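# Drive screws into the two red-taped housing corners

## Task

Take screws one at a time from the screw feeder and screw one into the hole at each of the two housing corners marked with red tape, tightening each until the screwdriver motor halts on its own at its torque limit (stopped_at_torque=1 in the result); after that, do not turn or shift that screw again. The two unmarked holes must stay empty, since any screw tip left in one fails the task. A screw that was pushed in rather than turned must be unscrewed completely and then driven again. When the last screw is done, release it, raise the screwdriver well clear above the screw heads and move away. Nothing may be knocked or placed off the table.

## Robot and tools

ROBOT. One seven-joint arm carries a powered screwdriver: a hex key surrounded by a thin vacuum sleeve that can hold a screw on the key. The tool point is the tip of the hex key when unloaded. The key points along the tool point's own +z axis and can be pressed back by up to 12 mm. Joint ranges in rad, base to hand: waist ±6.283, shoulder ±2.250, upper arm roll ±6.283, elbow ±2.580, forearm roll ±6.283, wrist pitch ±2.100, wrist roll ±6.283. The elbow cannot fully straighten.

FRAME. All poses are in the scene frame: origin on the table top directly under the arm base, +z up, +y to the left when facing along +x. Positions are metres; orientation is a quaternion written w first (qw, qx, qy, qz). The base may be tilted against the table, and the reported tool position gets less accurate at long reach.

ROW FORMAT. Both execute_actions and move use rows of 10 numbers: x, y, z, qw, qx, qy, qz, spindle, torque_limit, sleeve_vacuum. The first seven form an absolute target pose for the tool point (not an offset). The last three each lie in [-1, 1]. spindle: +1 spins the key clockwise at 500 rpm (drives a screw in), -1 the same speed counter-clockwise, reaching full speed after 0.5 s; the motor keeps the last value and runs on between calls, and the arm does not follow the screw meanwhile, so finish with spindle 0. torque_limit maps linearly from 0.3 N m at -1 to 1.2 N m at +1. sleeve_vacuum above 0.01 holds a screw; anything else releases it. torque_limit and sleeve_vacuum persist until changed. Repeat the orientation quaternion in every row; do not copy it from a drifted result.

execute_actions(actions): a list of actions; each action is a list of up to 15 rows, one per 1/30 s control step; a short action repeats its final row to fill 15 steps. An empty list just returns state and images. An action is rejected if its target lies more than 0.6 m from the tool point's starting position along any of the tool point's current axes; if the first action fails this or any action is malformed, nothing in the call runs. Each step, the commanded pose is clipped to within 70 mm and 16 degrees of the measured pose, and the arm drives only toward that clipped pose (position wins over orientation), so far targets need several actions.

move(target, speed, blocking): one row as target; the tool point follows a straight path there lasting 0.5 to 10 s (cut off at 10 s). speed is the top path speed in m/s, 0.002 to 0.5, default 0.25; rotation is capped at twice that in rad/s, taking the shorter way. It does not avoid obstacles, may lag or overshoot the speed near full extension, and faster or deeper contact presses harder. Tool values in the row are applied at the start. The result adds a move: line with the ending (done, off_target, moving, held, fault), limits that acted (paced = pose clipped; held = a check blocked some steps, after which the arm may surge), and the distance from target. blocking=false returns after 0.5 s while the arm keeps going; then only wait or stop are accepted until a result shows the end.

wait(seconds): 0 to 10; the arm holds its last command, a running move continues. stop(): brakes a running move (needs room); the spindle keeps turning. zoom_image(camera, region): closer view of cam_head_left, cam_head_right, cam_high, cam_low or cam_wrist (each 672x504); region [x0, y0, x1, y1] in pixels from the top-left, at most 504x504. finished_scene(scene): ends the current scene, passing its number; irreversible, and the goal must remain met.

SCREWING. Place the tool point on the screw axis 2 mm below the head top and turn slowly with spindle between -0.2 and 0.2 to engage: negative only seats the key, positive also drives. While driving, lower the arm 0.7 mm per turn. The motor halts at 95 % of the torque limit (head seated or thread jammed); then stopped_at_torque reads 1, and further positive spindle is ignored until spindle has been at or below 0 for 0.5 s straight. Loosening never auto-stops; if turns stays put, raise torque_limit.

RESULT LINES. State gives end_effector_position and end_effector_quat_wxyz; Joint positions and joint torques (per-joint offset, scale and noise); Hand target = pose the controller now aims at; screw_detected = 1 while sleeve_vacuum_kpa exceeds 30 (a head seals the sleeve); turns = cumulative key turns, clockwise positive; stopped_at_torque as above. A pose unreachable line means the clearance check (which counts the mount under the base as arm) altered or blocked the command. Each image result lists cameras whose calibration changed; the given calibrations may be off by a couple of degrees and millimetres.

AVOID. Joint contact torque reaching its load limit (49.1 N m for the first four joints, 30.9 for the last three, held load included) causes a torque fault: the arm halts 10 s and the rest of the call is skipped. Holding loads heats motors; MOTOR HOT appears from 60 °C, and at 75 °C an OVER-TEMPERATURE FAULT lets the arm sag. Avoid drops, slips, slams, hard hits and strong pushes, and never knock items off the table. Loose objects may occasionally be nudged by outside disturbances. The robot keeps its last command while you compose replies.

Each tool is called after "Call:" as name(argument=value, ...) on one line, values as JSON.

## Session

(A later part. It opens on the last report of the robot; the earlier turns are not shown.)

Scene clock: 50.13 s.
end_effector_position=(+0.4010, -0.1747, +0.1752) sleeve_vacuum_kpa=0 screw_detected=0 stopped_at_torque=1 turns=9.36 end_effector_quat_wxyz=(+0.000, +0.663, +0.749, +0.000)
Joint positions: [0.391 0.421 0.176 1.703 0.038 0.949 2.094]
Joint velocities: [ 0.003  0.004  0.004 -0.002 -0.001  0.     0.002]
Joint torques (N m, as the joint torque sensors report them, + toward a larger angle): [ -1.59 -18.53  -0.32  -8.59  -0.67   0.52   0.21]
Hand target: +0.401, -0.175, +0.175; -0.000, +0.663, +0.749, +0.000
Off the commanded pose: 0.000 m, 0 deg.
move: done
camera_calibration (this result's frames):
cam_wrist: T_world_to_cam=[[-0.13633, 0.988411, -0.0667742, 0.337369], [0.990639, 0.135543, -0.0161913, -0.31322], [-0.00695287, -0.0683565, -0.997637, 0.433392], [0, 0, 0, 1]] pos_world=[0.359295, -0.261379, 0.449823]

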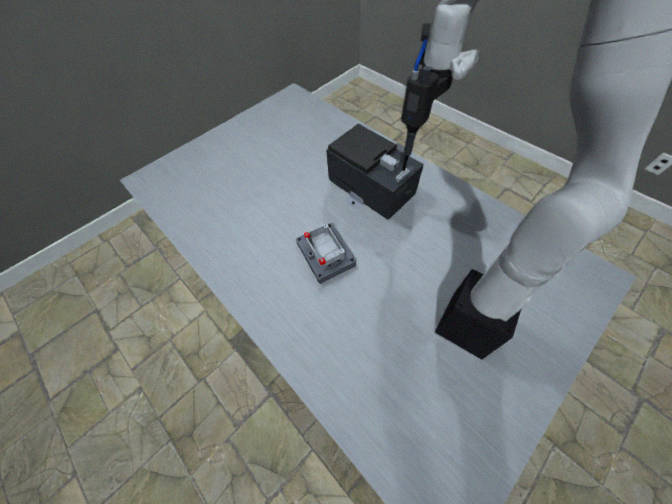

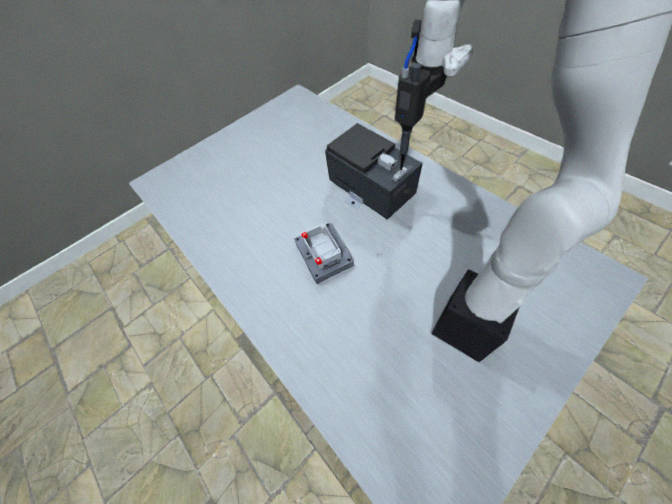

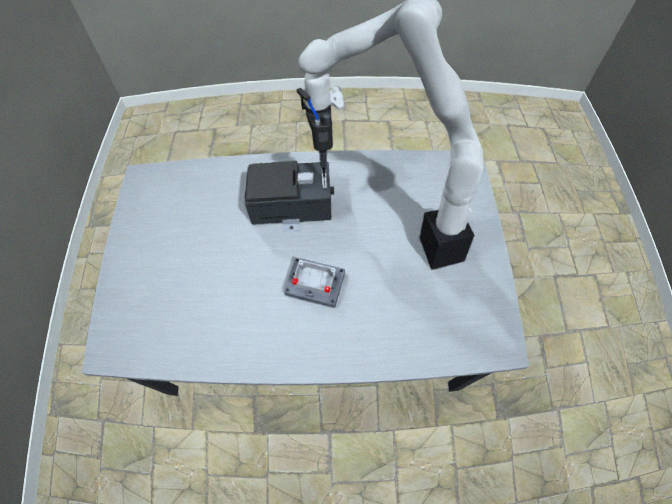

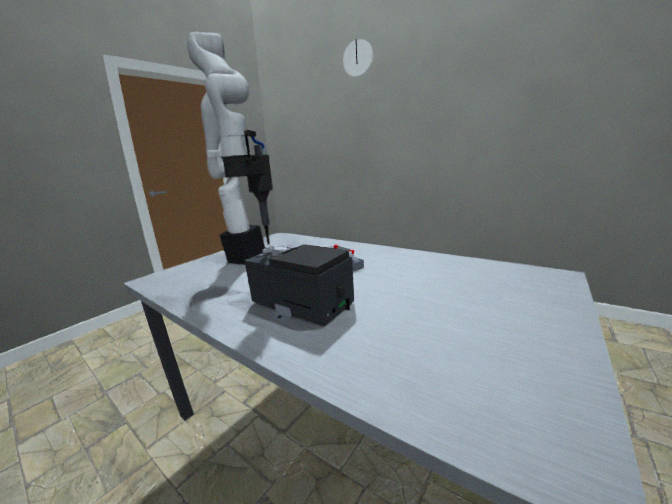

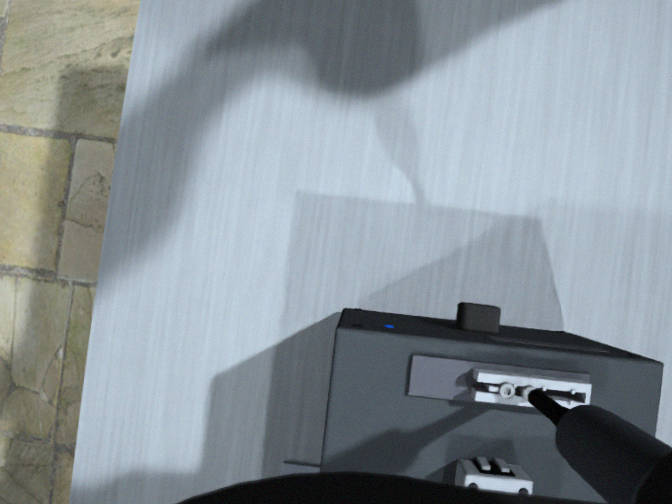

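Call:
execute_actions(actions=[[[0.4007,-0.1747,0.171,0,0.663,0.749,0,-0.15,0,1]],[[0.4005,-0.1747,0.168,0,0.663,0.749,0,-0.15,0,1]],[[0.4003,-0.1747,0.166,0,0.663,0.749,0,-0.15,0,1]],[[0.4003,-0.1747,0.166,0,0.663,0.749,0,0,0,1]]])

Scene clock: 52.60 s.
end_effector_position=(+0.4010, -0.1747, +0.1669) sleeve_vacuum_kpa=40 screw_detected=1 stopped_at_torque=1 turns=7.52 end_effector_quat_wxyz=(+0.001, +0.663, +0.749, +0.001)
Joint positions: [0.394 0.431 0.176 1.717 0.036 0.922 2.096]
Joint velocities: [-0.001 -0.    -0.     0.001  0.001 -0.    -0.   ]
Joint torques (N m, as the joint torque sensors report them, + toward a larger angle): [ -1.59 -17.38  -0.05  -7.83  -0.4    0.25  -0.05]
Hand target: +0.400, -0.175, +0.166; +0.000, +0.663, +0.749, -0.000
Off the commanded pose: 0.001 m, 0 deg.
camera_calibration (this result's frames):
cam_wrist: T_world_to_cam=[[-0.135507, 0.988481, -0.067401, 0.336633], [0.990762, 0.134826, -0.0145723, -0.313767], [-0.00531702, -0.068753, -0.99762, 0.42435], [0, 0, 0, 1]] pos_world=[0.358741, -0.261276, 0.441457]

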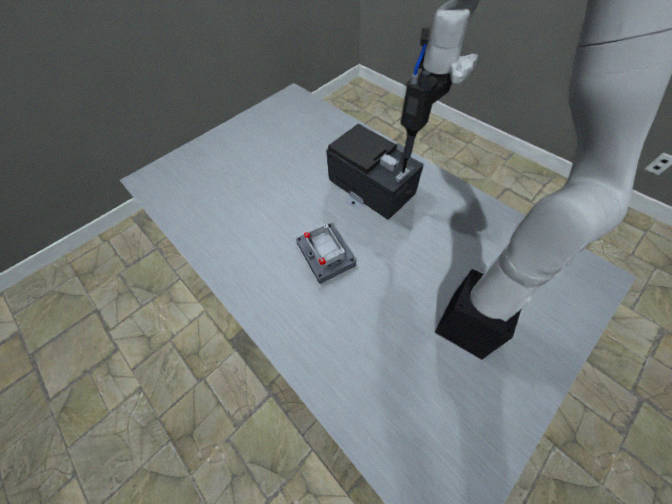

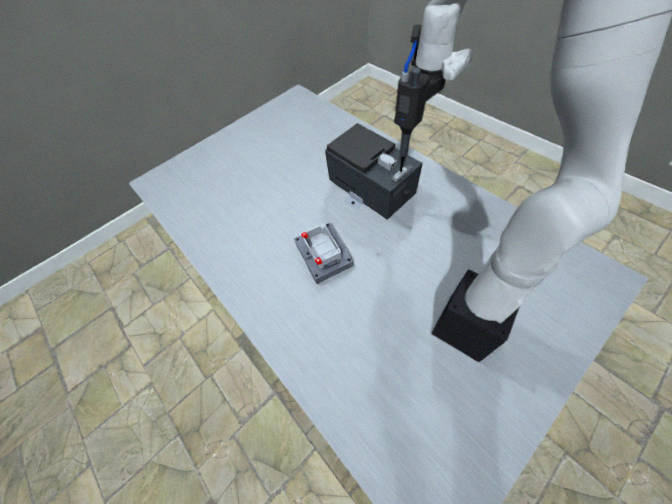

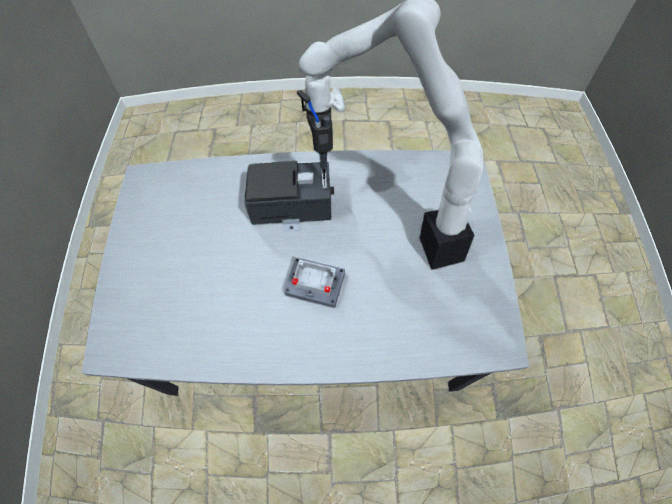

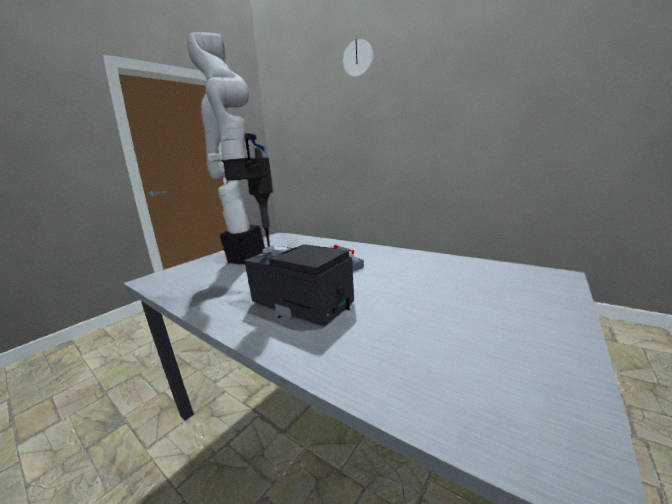

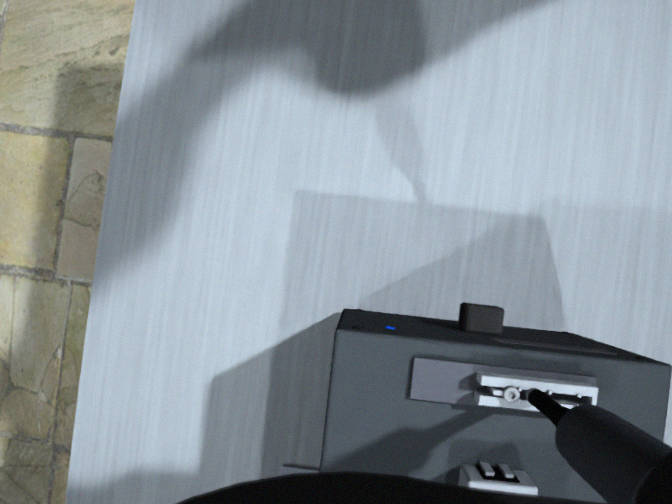

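Call:
move(target=[0.401,-0.1747,0.21,0,0.663,0.749,0,0,0,1], speed=0.1)

Call:
move(target=[0.45,0.0,0.2,0,0.663,0.749,0,0,0,1])

Call:
move(target=[0.504,0.147,0.097,0,0.663,0.749,0,0,0,1], speed=0.15)

Call:
zoom_image(camera="cam_wrist", region=[470,340,630,460])

Scene clock: 54.07 s.
end_effector_position=(+0.4009, -0.1748, +0.2099) sleeve_vacuum_kpa=40 screw_detected=1 stopped_at_torque=1 turns=7.52 end_effector_quat_wxyz=(-0.000, +0.663, +0.749, -0.000)
Joint positions: [0.378 0.376 0.18  1.649 0.043 1.048 2.088]
Joint velocities: [-0.001 -0.002 -0.001  0.001  0.001  0.     0.   ]
Joint torques (N m, as the joint torque sensors report them, + toward a larger angle): [ -1.57 -17.83   0.04  -9.11  -0.58   0.49   0.07]
Hand target: +0.401, -0.175, +0.210; +0.000, +0.663, +0.749, -0.000
Off the commanded pose: 0.000 m, 0 deg.
move: done
camera_calibration (this result's frames):
cam_wrist: T_world_to_cam=[[-0.135369, 0.988526, -0.0670169, 0.339445], [0.990767, 0.13454, -0.0167437, -0.312592], [-0.00753515, -0.0686647, -0.997611, 0.468151], [0, 0, 0, 1]] pos_world=[0.359183, -0.261349, 0.484547]

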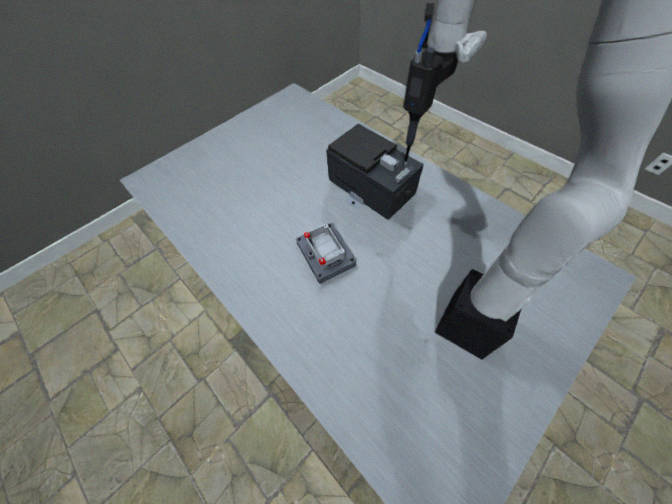

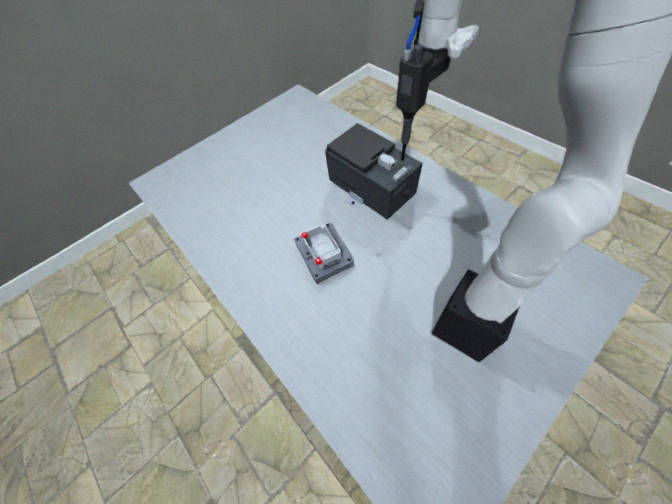

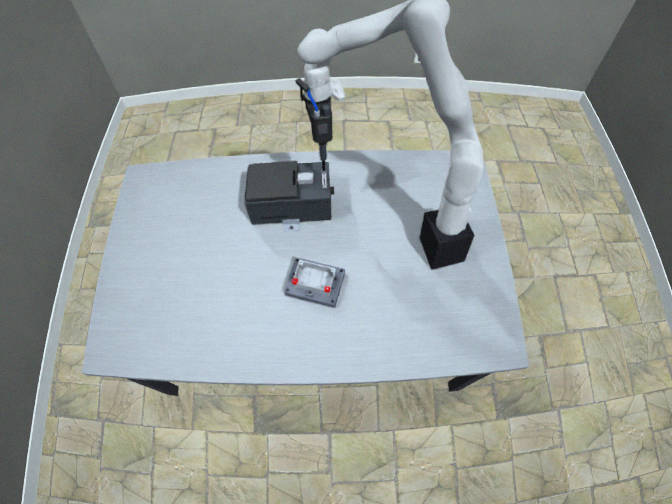

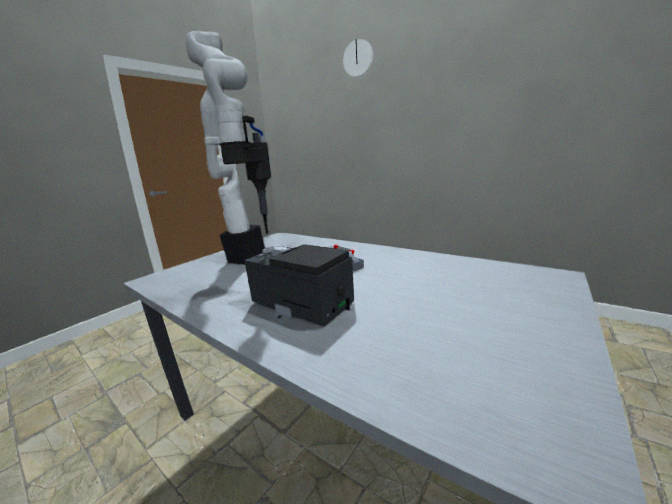

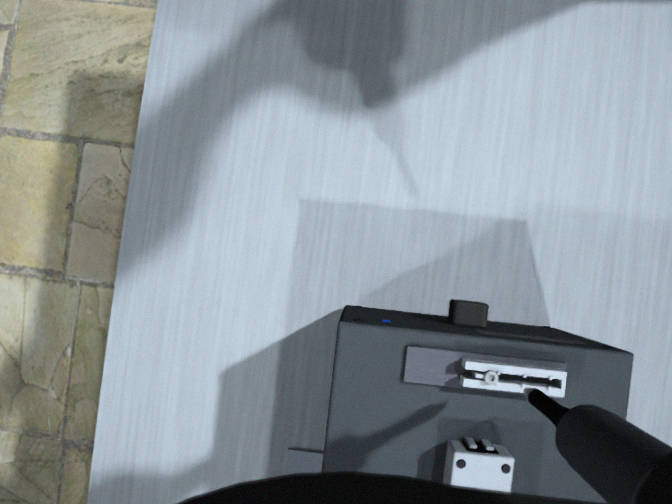

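Scene clock: 55.20 s.
end_effector_position=(+0.4508, -0.0008, +0.2000) sleeve_vacuum_kpa=40 screw_detected=1 stopped_at_torque=1 turns=7.52 end_effector_quat_wxyz=(+0.000, +0.663, +0.748, +0.000)
Joint positions: [0.021 0.427 0.117 1.672 0.09  1.02  1.644]
Joint velocities: [-0.006  0.003 -0.008 -0.001  0.002  0.001 -0.003]
Joint torques (N m, as the joint torque sensors report them, + toward a larger angle): [ -2.21 -18.61  -0.74  -9.4   -0.71   0.18  -0.07]
Hand target: +0.451, -0.000, +0.200; +0.000, +0.663, +0.749, +0.000
Off the commanded pose: 0.001 m, 0 deg.
move: done
camera_calibration (this result's frames):
cam_wrist: T_world_to_cam=[[-0.134545, 0.98863, -0.0671431, 0.173235], [0.990886, 0.133786, -0.0156871, -0.385901], [-0.0065259, -0.0686418, -0.99762, 0.470166], [0, 0, 0, 1]] pos_world=[0.40876, -0.0873639, 0.474625]

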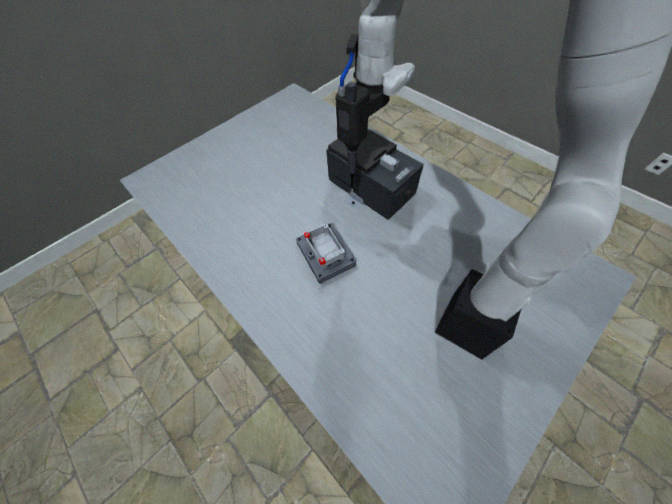

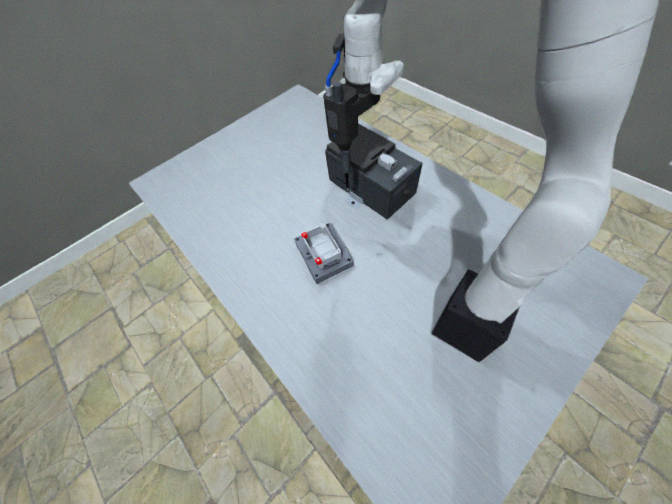

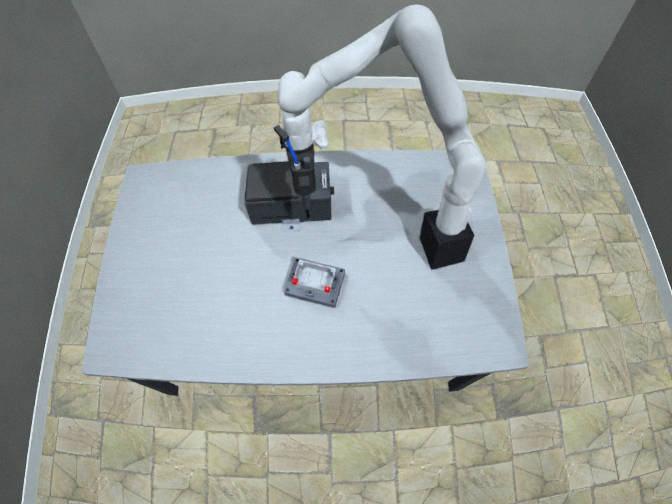

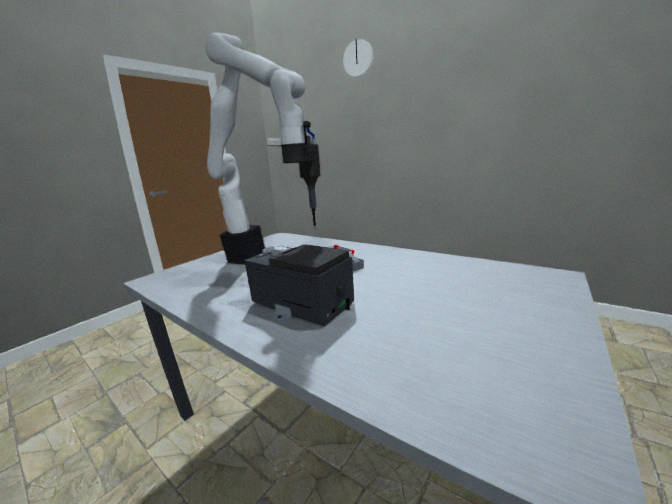

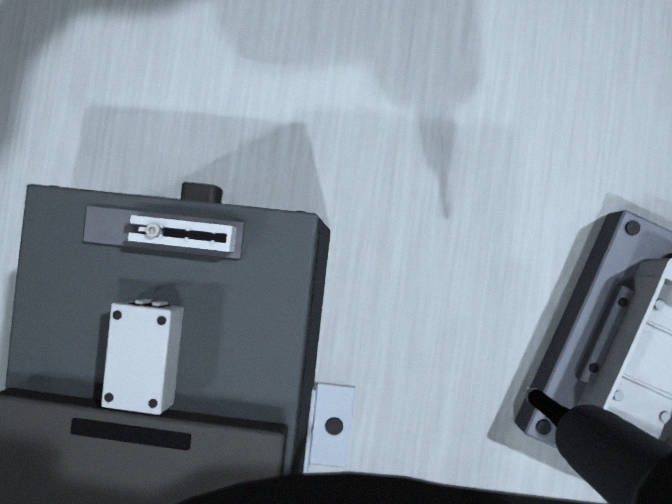

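Scene clock: 56.80 s.
end_effector_position=(+0.5049, +0.1468, +0.0974) sleeve_vacuum_kpa=40 screw_detected=1 stopped_at_torque=1 turns=7.52 end_effector_quat_wxyz=(+0.000, +0.663, +0.749, +0.001)
Joint positions: [-0.209  0.73   0.09   1.562  0.088  0.86   1.366]
Joint velocities: [-0.002  0.008 -0.001  0.     0.001  0.001 -0.001]
Joint torques (N m, as the joint torque sensors report them, + toward a larger angle): [ -3.28 -22.79  -0.72  -8.42  -0.48  -0.24  -0.01]
Hand target: +0.505, +0.147, +0.097; -0.000, +0.663, +0.749, +0.000
Off the commanded pose: 0.001 m, 0 deg.
move: done
camera_calibration (this result's frames):
cam_wrist: T_world_to_cam=[[-0.135307, 0.988575, -0.0664232, 0.0280106], [0.990783, 0.134565, -0.0155453, -0.460972], [-0.00642942, -0.0679143, -0.99767, 0.378148], [0, 0, 0, 1]] pos_world=[0.462944, 0.0600217, 0.371962]

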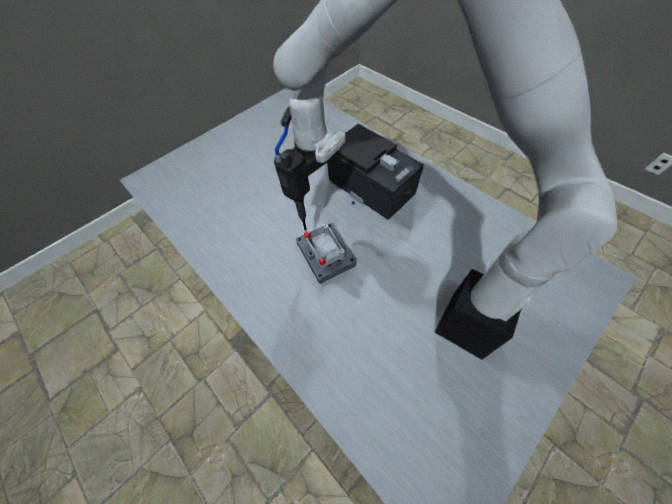

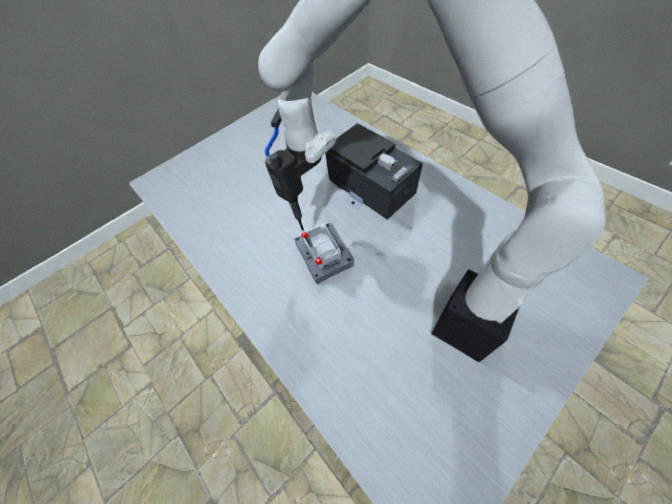

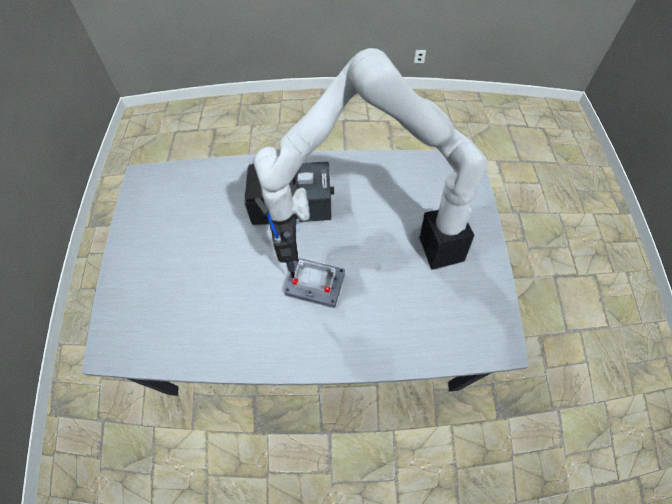

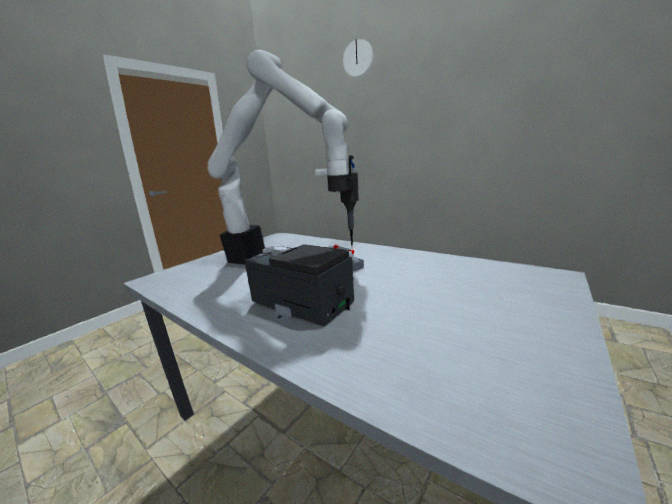

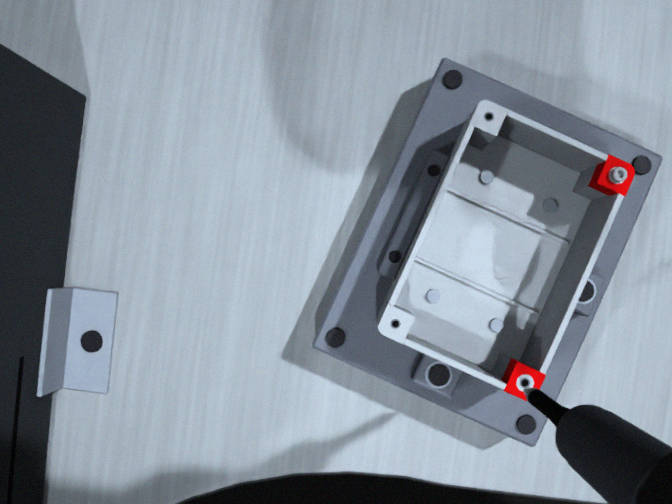

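Region (470, 340, 630, 460) of cam_wrist's 672x504 image, scaled by 3.150; it fills the top 378 rows of this view, and the rest is white.

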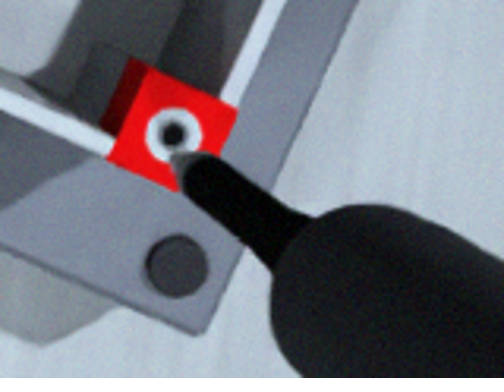

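Call:
move(target=[0.502,0.1486,0.089,0,0.663,0.749,0,0,0,1], speed=0.02)

Call:
zoom_image(camera="cam_wrist", region=[490,360,570,420])

Scene clock: 57.97 s.
end_effector_position=(+0.5020, +0.1486, +0.0890) sleeve_vacuum_kpa=40 screw_detected=1 stopped_at_torque=1 turns=7.52 end_effector_quat_wxyz=(-0.000, +0.663, +0.749, +0.000)
Joint positions: [-0.213  0.74   0.091  1.577  0.089  0.837  1.36 ]
Joint velocities: [-0.     0.     0.    -0.002  0.    -0.    -0.001]
Joint torques (N m, as the joint torque sensors report them, + toward a larger angle): [ -2.93 -22.86  -0.73  -8.32  -0.56  -0.11   0.03]
Hand target: +0.502, +0.149, +0.089; -0.000, +0.663, +0.749, +0.000
Off the commanded pose: 0.000 m, 0 deg.
move: done
camera_calibration (this result's frames):
cam_wrist: T_world_to_cam=[[-0.13567, 0.988495, -0.0668745, 0.0254956], [0.990727, 0.13486, -0.0165068, -0.458389], [-0.0072982, -0.0684938, -0.997625, 0.370346], [0, 0, 0, 1]] pos_world=[0.4603, 0.0619824, 0.363605]

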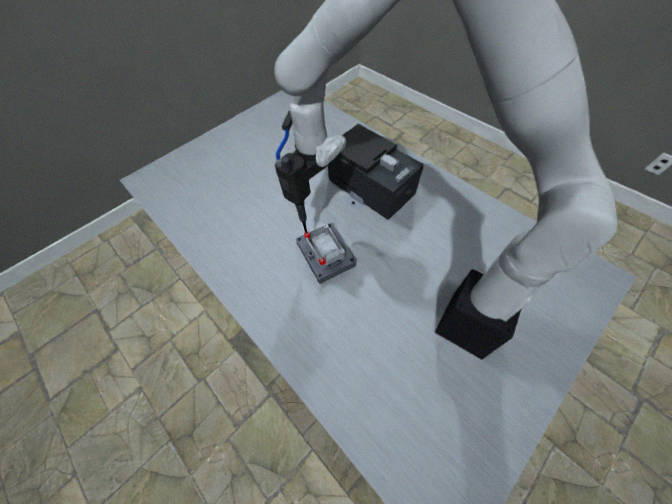

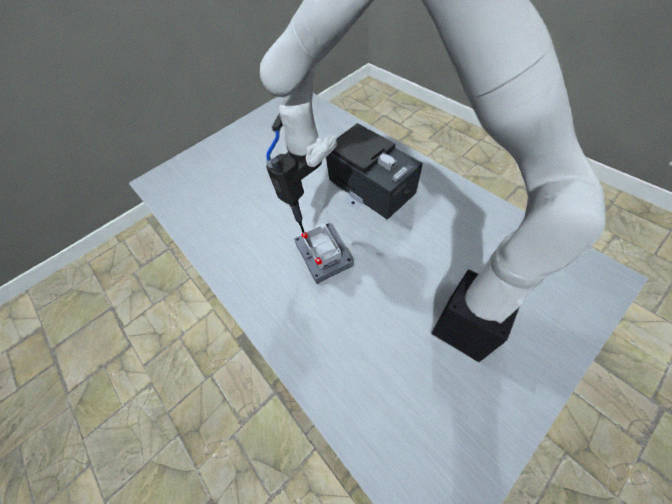

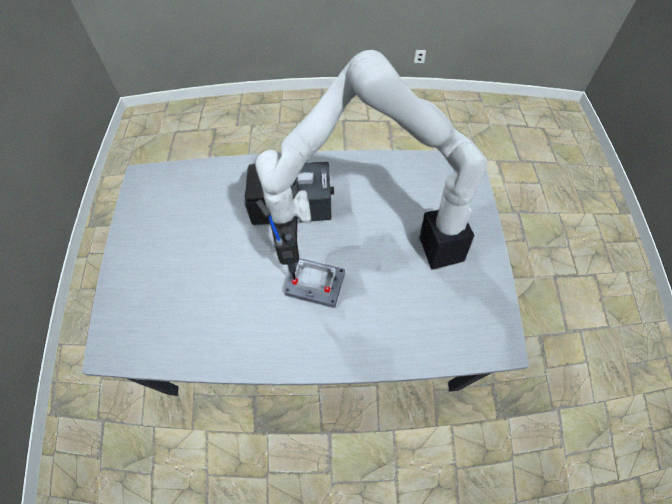

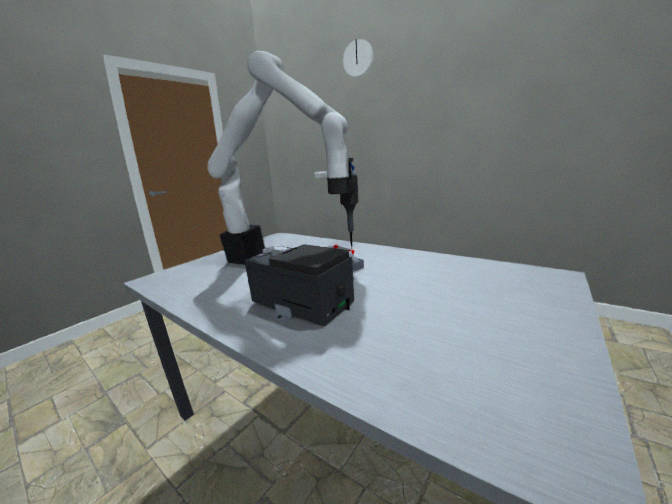

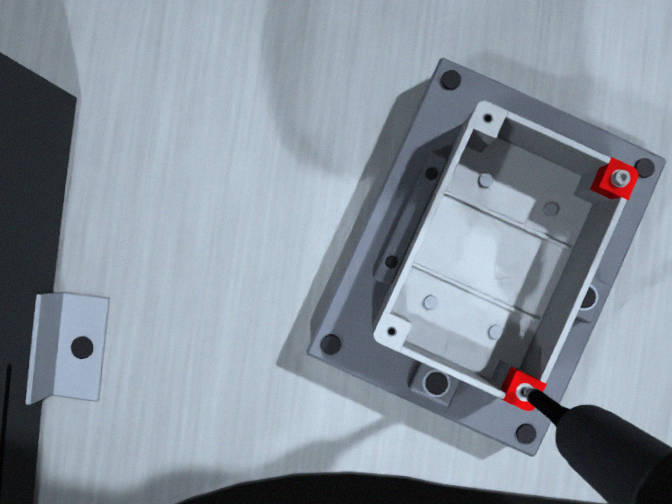

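Region (490, 360, 570, 420) of cam_wrist's 672x504 image, scaled by 6.300; it fills the top 378 rows of this view, and the rest is white.

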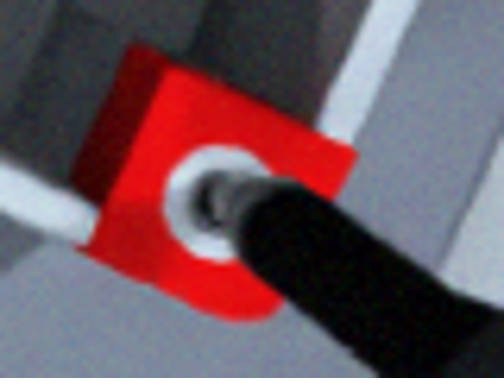

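Call:
execute_actions(actions=[[[0.502,0.1486,0.087,0,0.663,0.749,0,0.3,0,1]],[[0.502,0.1486,0.0855,0,0.663,0.749,0,0.3,0,1]],[[0.502,0.1486,0.084,0,0.663,0.749,0,0.3,0,1]],[[0.502,0.1486,0.083,0,0.663,0.749,0,0.5,0,1]],[[0.502,0.1486,0.0815,0,0.663,0.749,0,0.5,0,1]],[[0.502,0.1486,0.08,0,0.663,0.749,0,0.5,0,1]],[[0.502,0.1486,0.0785,0,0.663,0.749,0,0.5,0,1]],[[0.502,0.1486,0.077,0,0.663,0.749,0,0.5,0,1]],[[0.502,0.1486,0.0755,0,0.663,0.749,0,0.5,0,1]],[[0.502,0.1486,0.0745,0,0.663,0.749,0,0.5,0,1]],[[0.502,0.1486,0.0745,0,0.663,0.749,0,0,0,1]]])

Scene clock: 63.93 s.
end_effector_position=(+0.5029, +0.1482, +0.0758) sleeve_vacuum_kpa=40 screw_detected=1 stopped_at_torque=1 turns=23.03 end_effector_quat_wxyz=(+0.001, +0.663, +0.749, +0.001)
Joint positions: [-0.209  0.761  0.09   1.587  0.09   0.804  1.359]
Joint velocities: [ 0.001 -0.    -0.    -0.    -0.001 -0.    -0.   ]
Joint torques (N m, as the joint torque sensors report them, + toward a larger angle): [ -3.2  -21.17  -0.92  -7.78  -0.71  -0.5    0.  ]
Hand target: +0.502, +0.149, +0.075; +0.000, +0.663, +0.749, -0.000
Off the commanded pose: 0.002 m, 0 deg.
camera_calibration (this result's frames):
cam_wrist: T_world_to_cam=[[-0.134867, 0.988597, -0.0669818, 0.0247223], [0.990849, 0.134193, -0.0144871, -0.459572], [-0.0053334, -0.0683227, -0.997649, 0.35614], [0, 0, 0, 1]] pos_world=[0.460601, 0.0615634, 0.350301]

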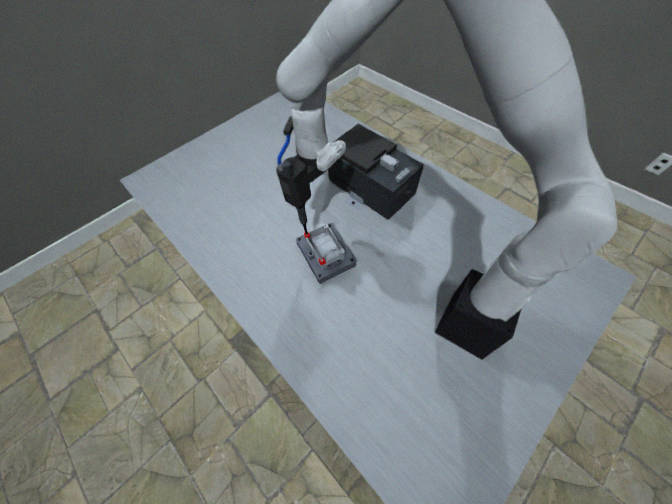

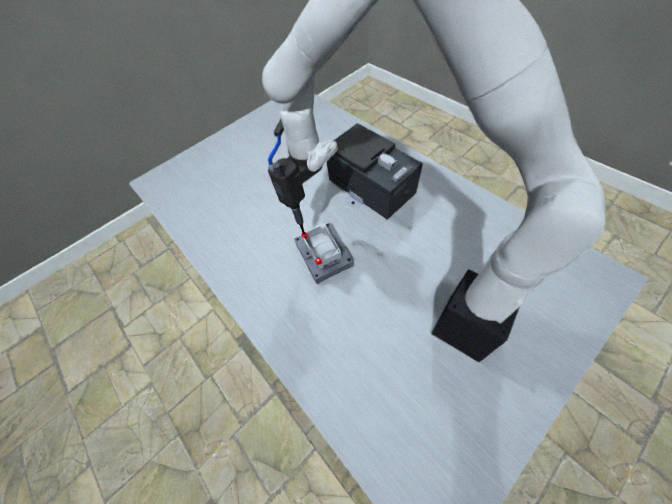

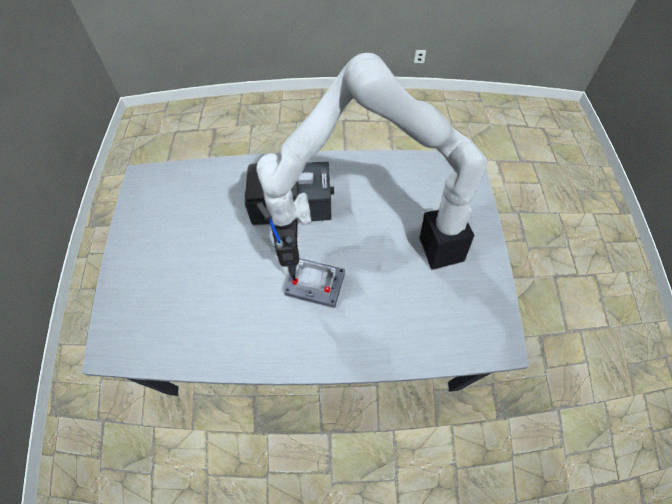

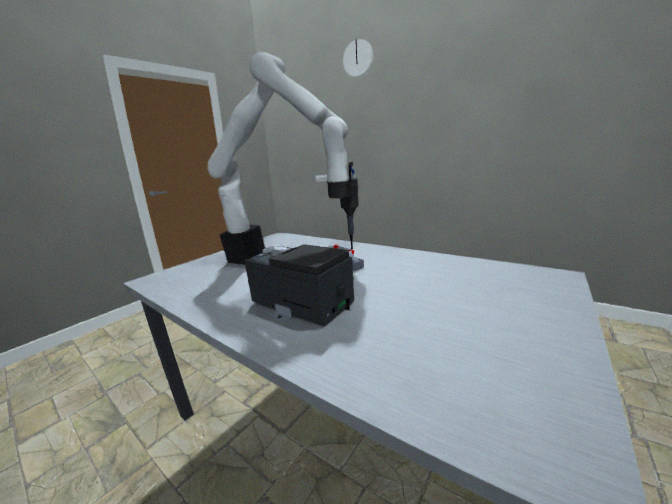

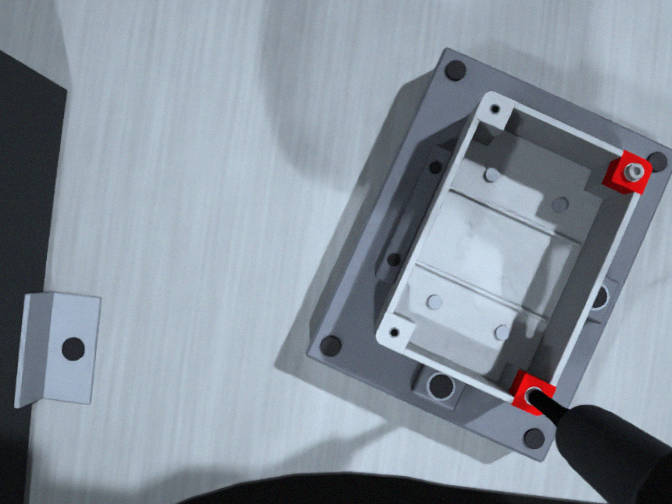

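Call:
move(target=[0.5025,0.1484,0.2,0,0.663,0.749,0,0,0,0], speed=0.15)

Call:
finished_scene(scene=1)

Scene clock: 65.33 s.
end_effector_position=(+0.5024, +0.1481, +0.1999) sleeve_vacuum_kpa=0 screw_detected=0 stopped_at_torque=1 turns=23.03 end_effector_quat_wxyz=(+0.000, +0.663, +0.749, -0.000)
Joint positions: [-0.24   0.593  0.093  1.445  0.084  1.118  1.365]
Joint velocities: [-0.001 -0.    -0.001  0.001  0.001  0.     0.001]
Joint torques (N m, as the joint torque sensors report them, + toward a larger angle): [ -2.84 -21.66  -0.76  -9.97  -0.65  -0.15   0.08]
Hand target: +0.502, +0.148, +0.200; +0.000, +0.663, +0.749, -0.000
Off the commanded pose: 0.000 m, 0 deg.
move: done
camera_calibration (this result's frames):
cam_wrist: T_world_to_cam=[[-0.135082, 0.988541, -0.0673774, 0.0332952], [0.990808, 0.134267, -0.0165053, -0.456833], [-0.00726961, -0.0689876, -0.997591, 0.481031], [0, 0, 0, 1]] pos_world=[0.460628, 0.061609, 0.474575]

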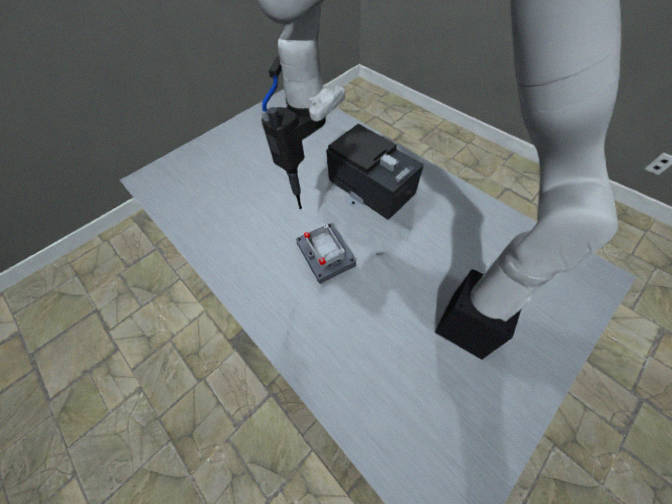

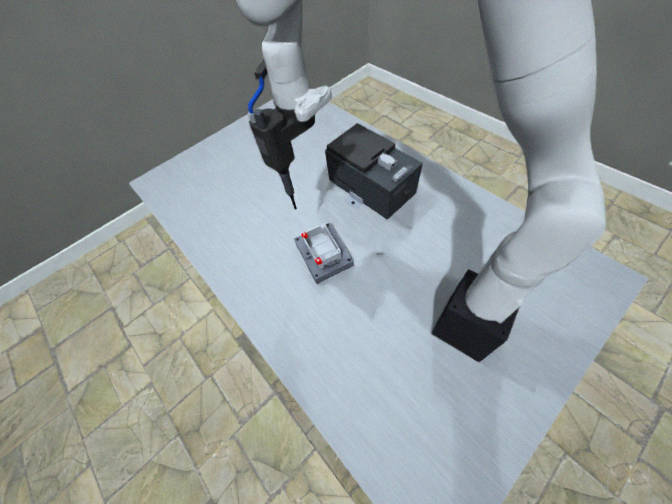

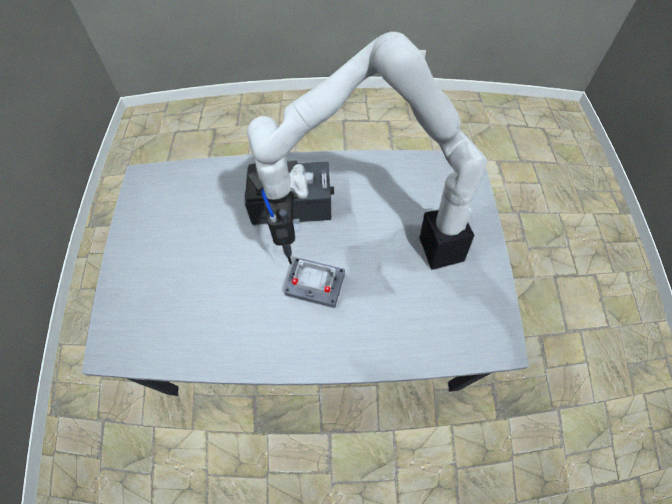

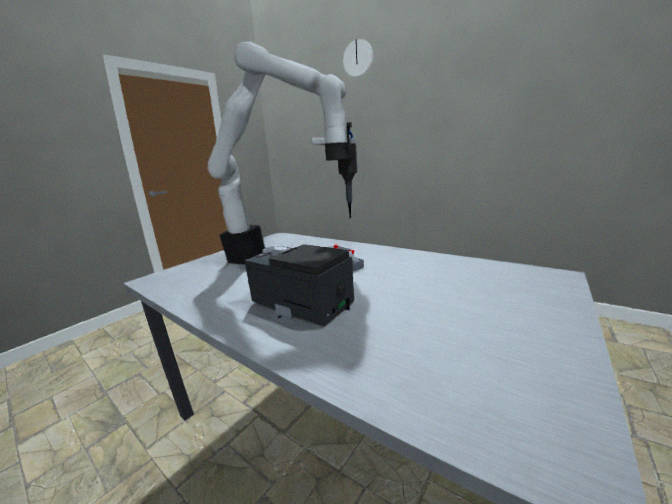

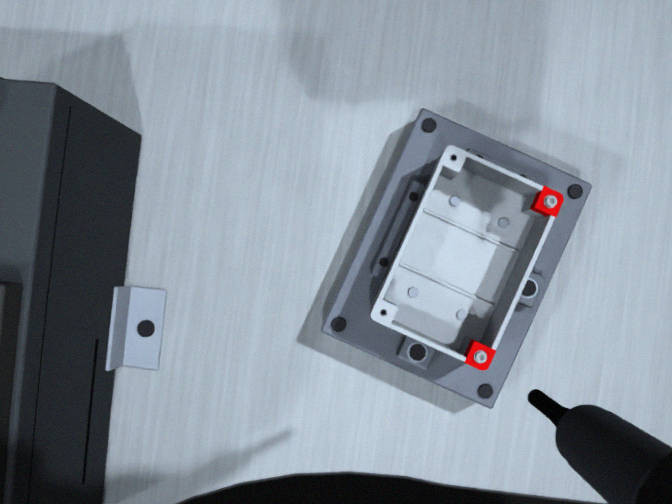

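The scene is finished: the task was done.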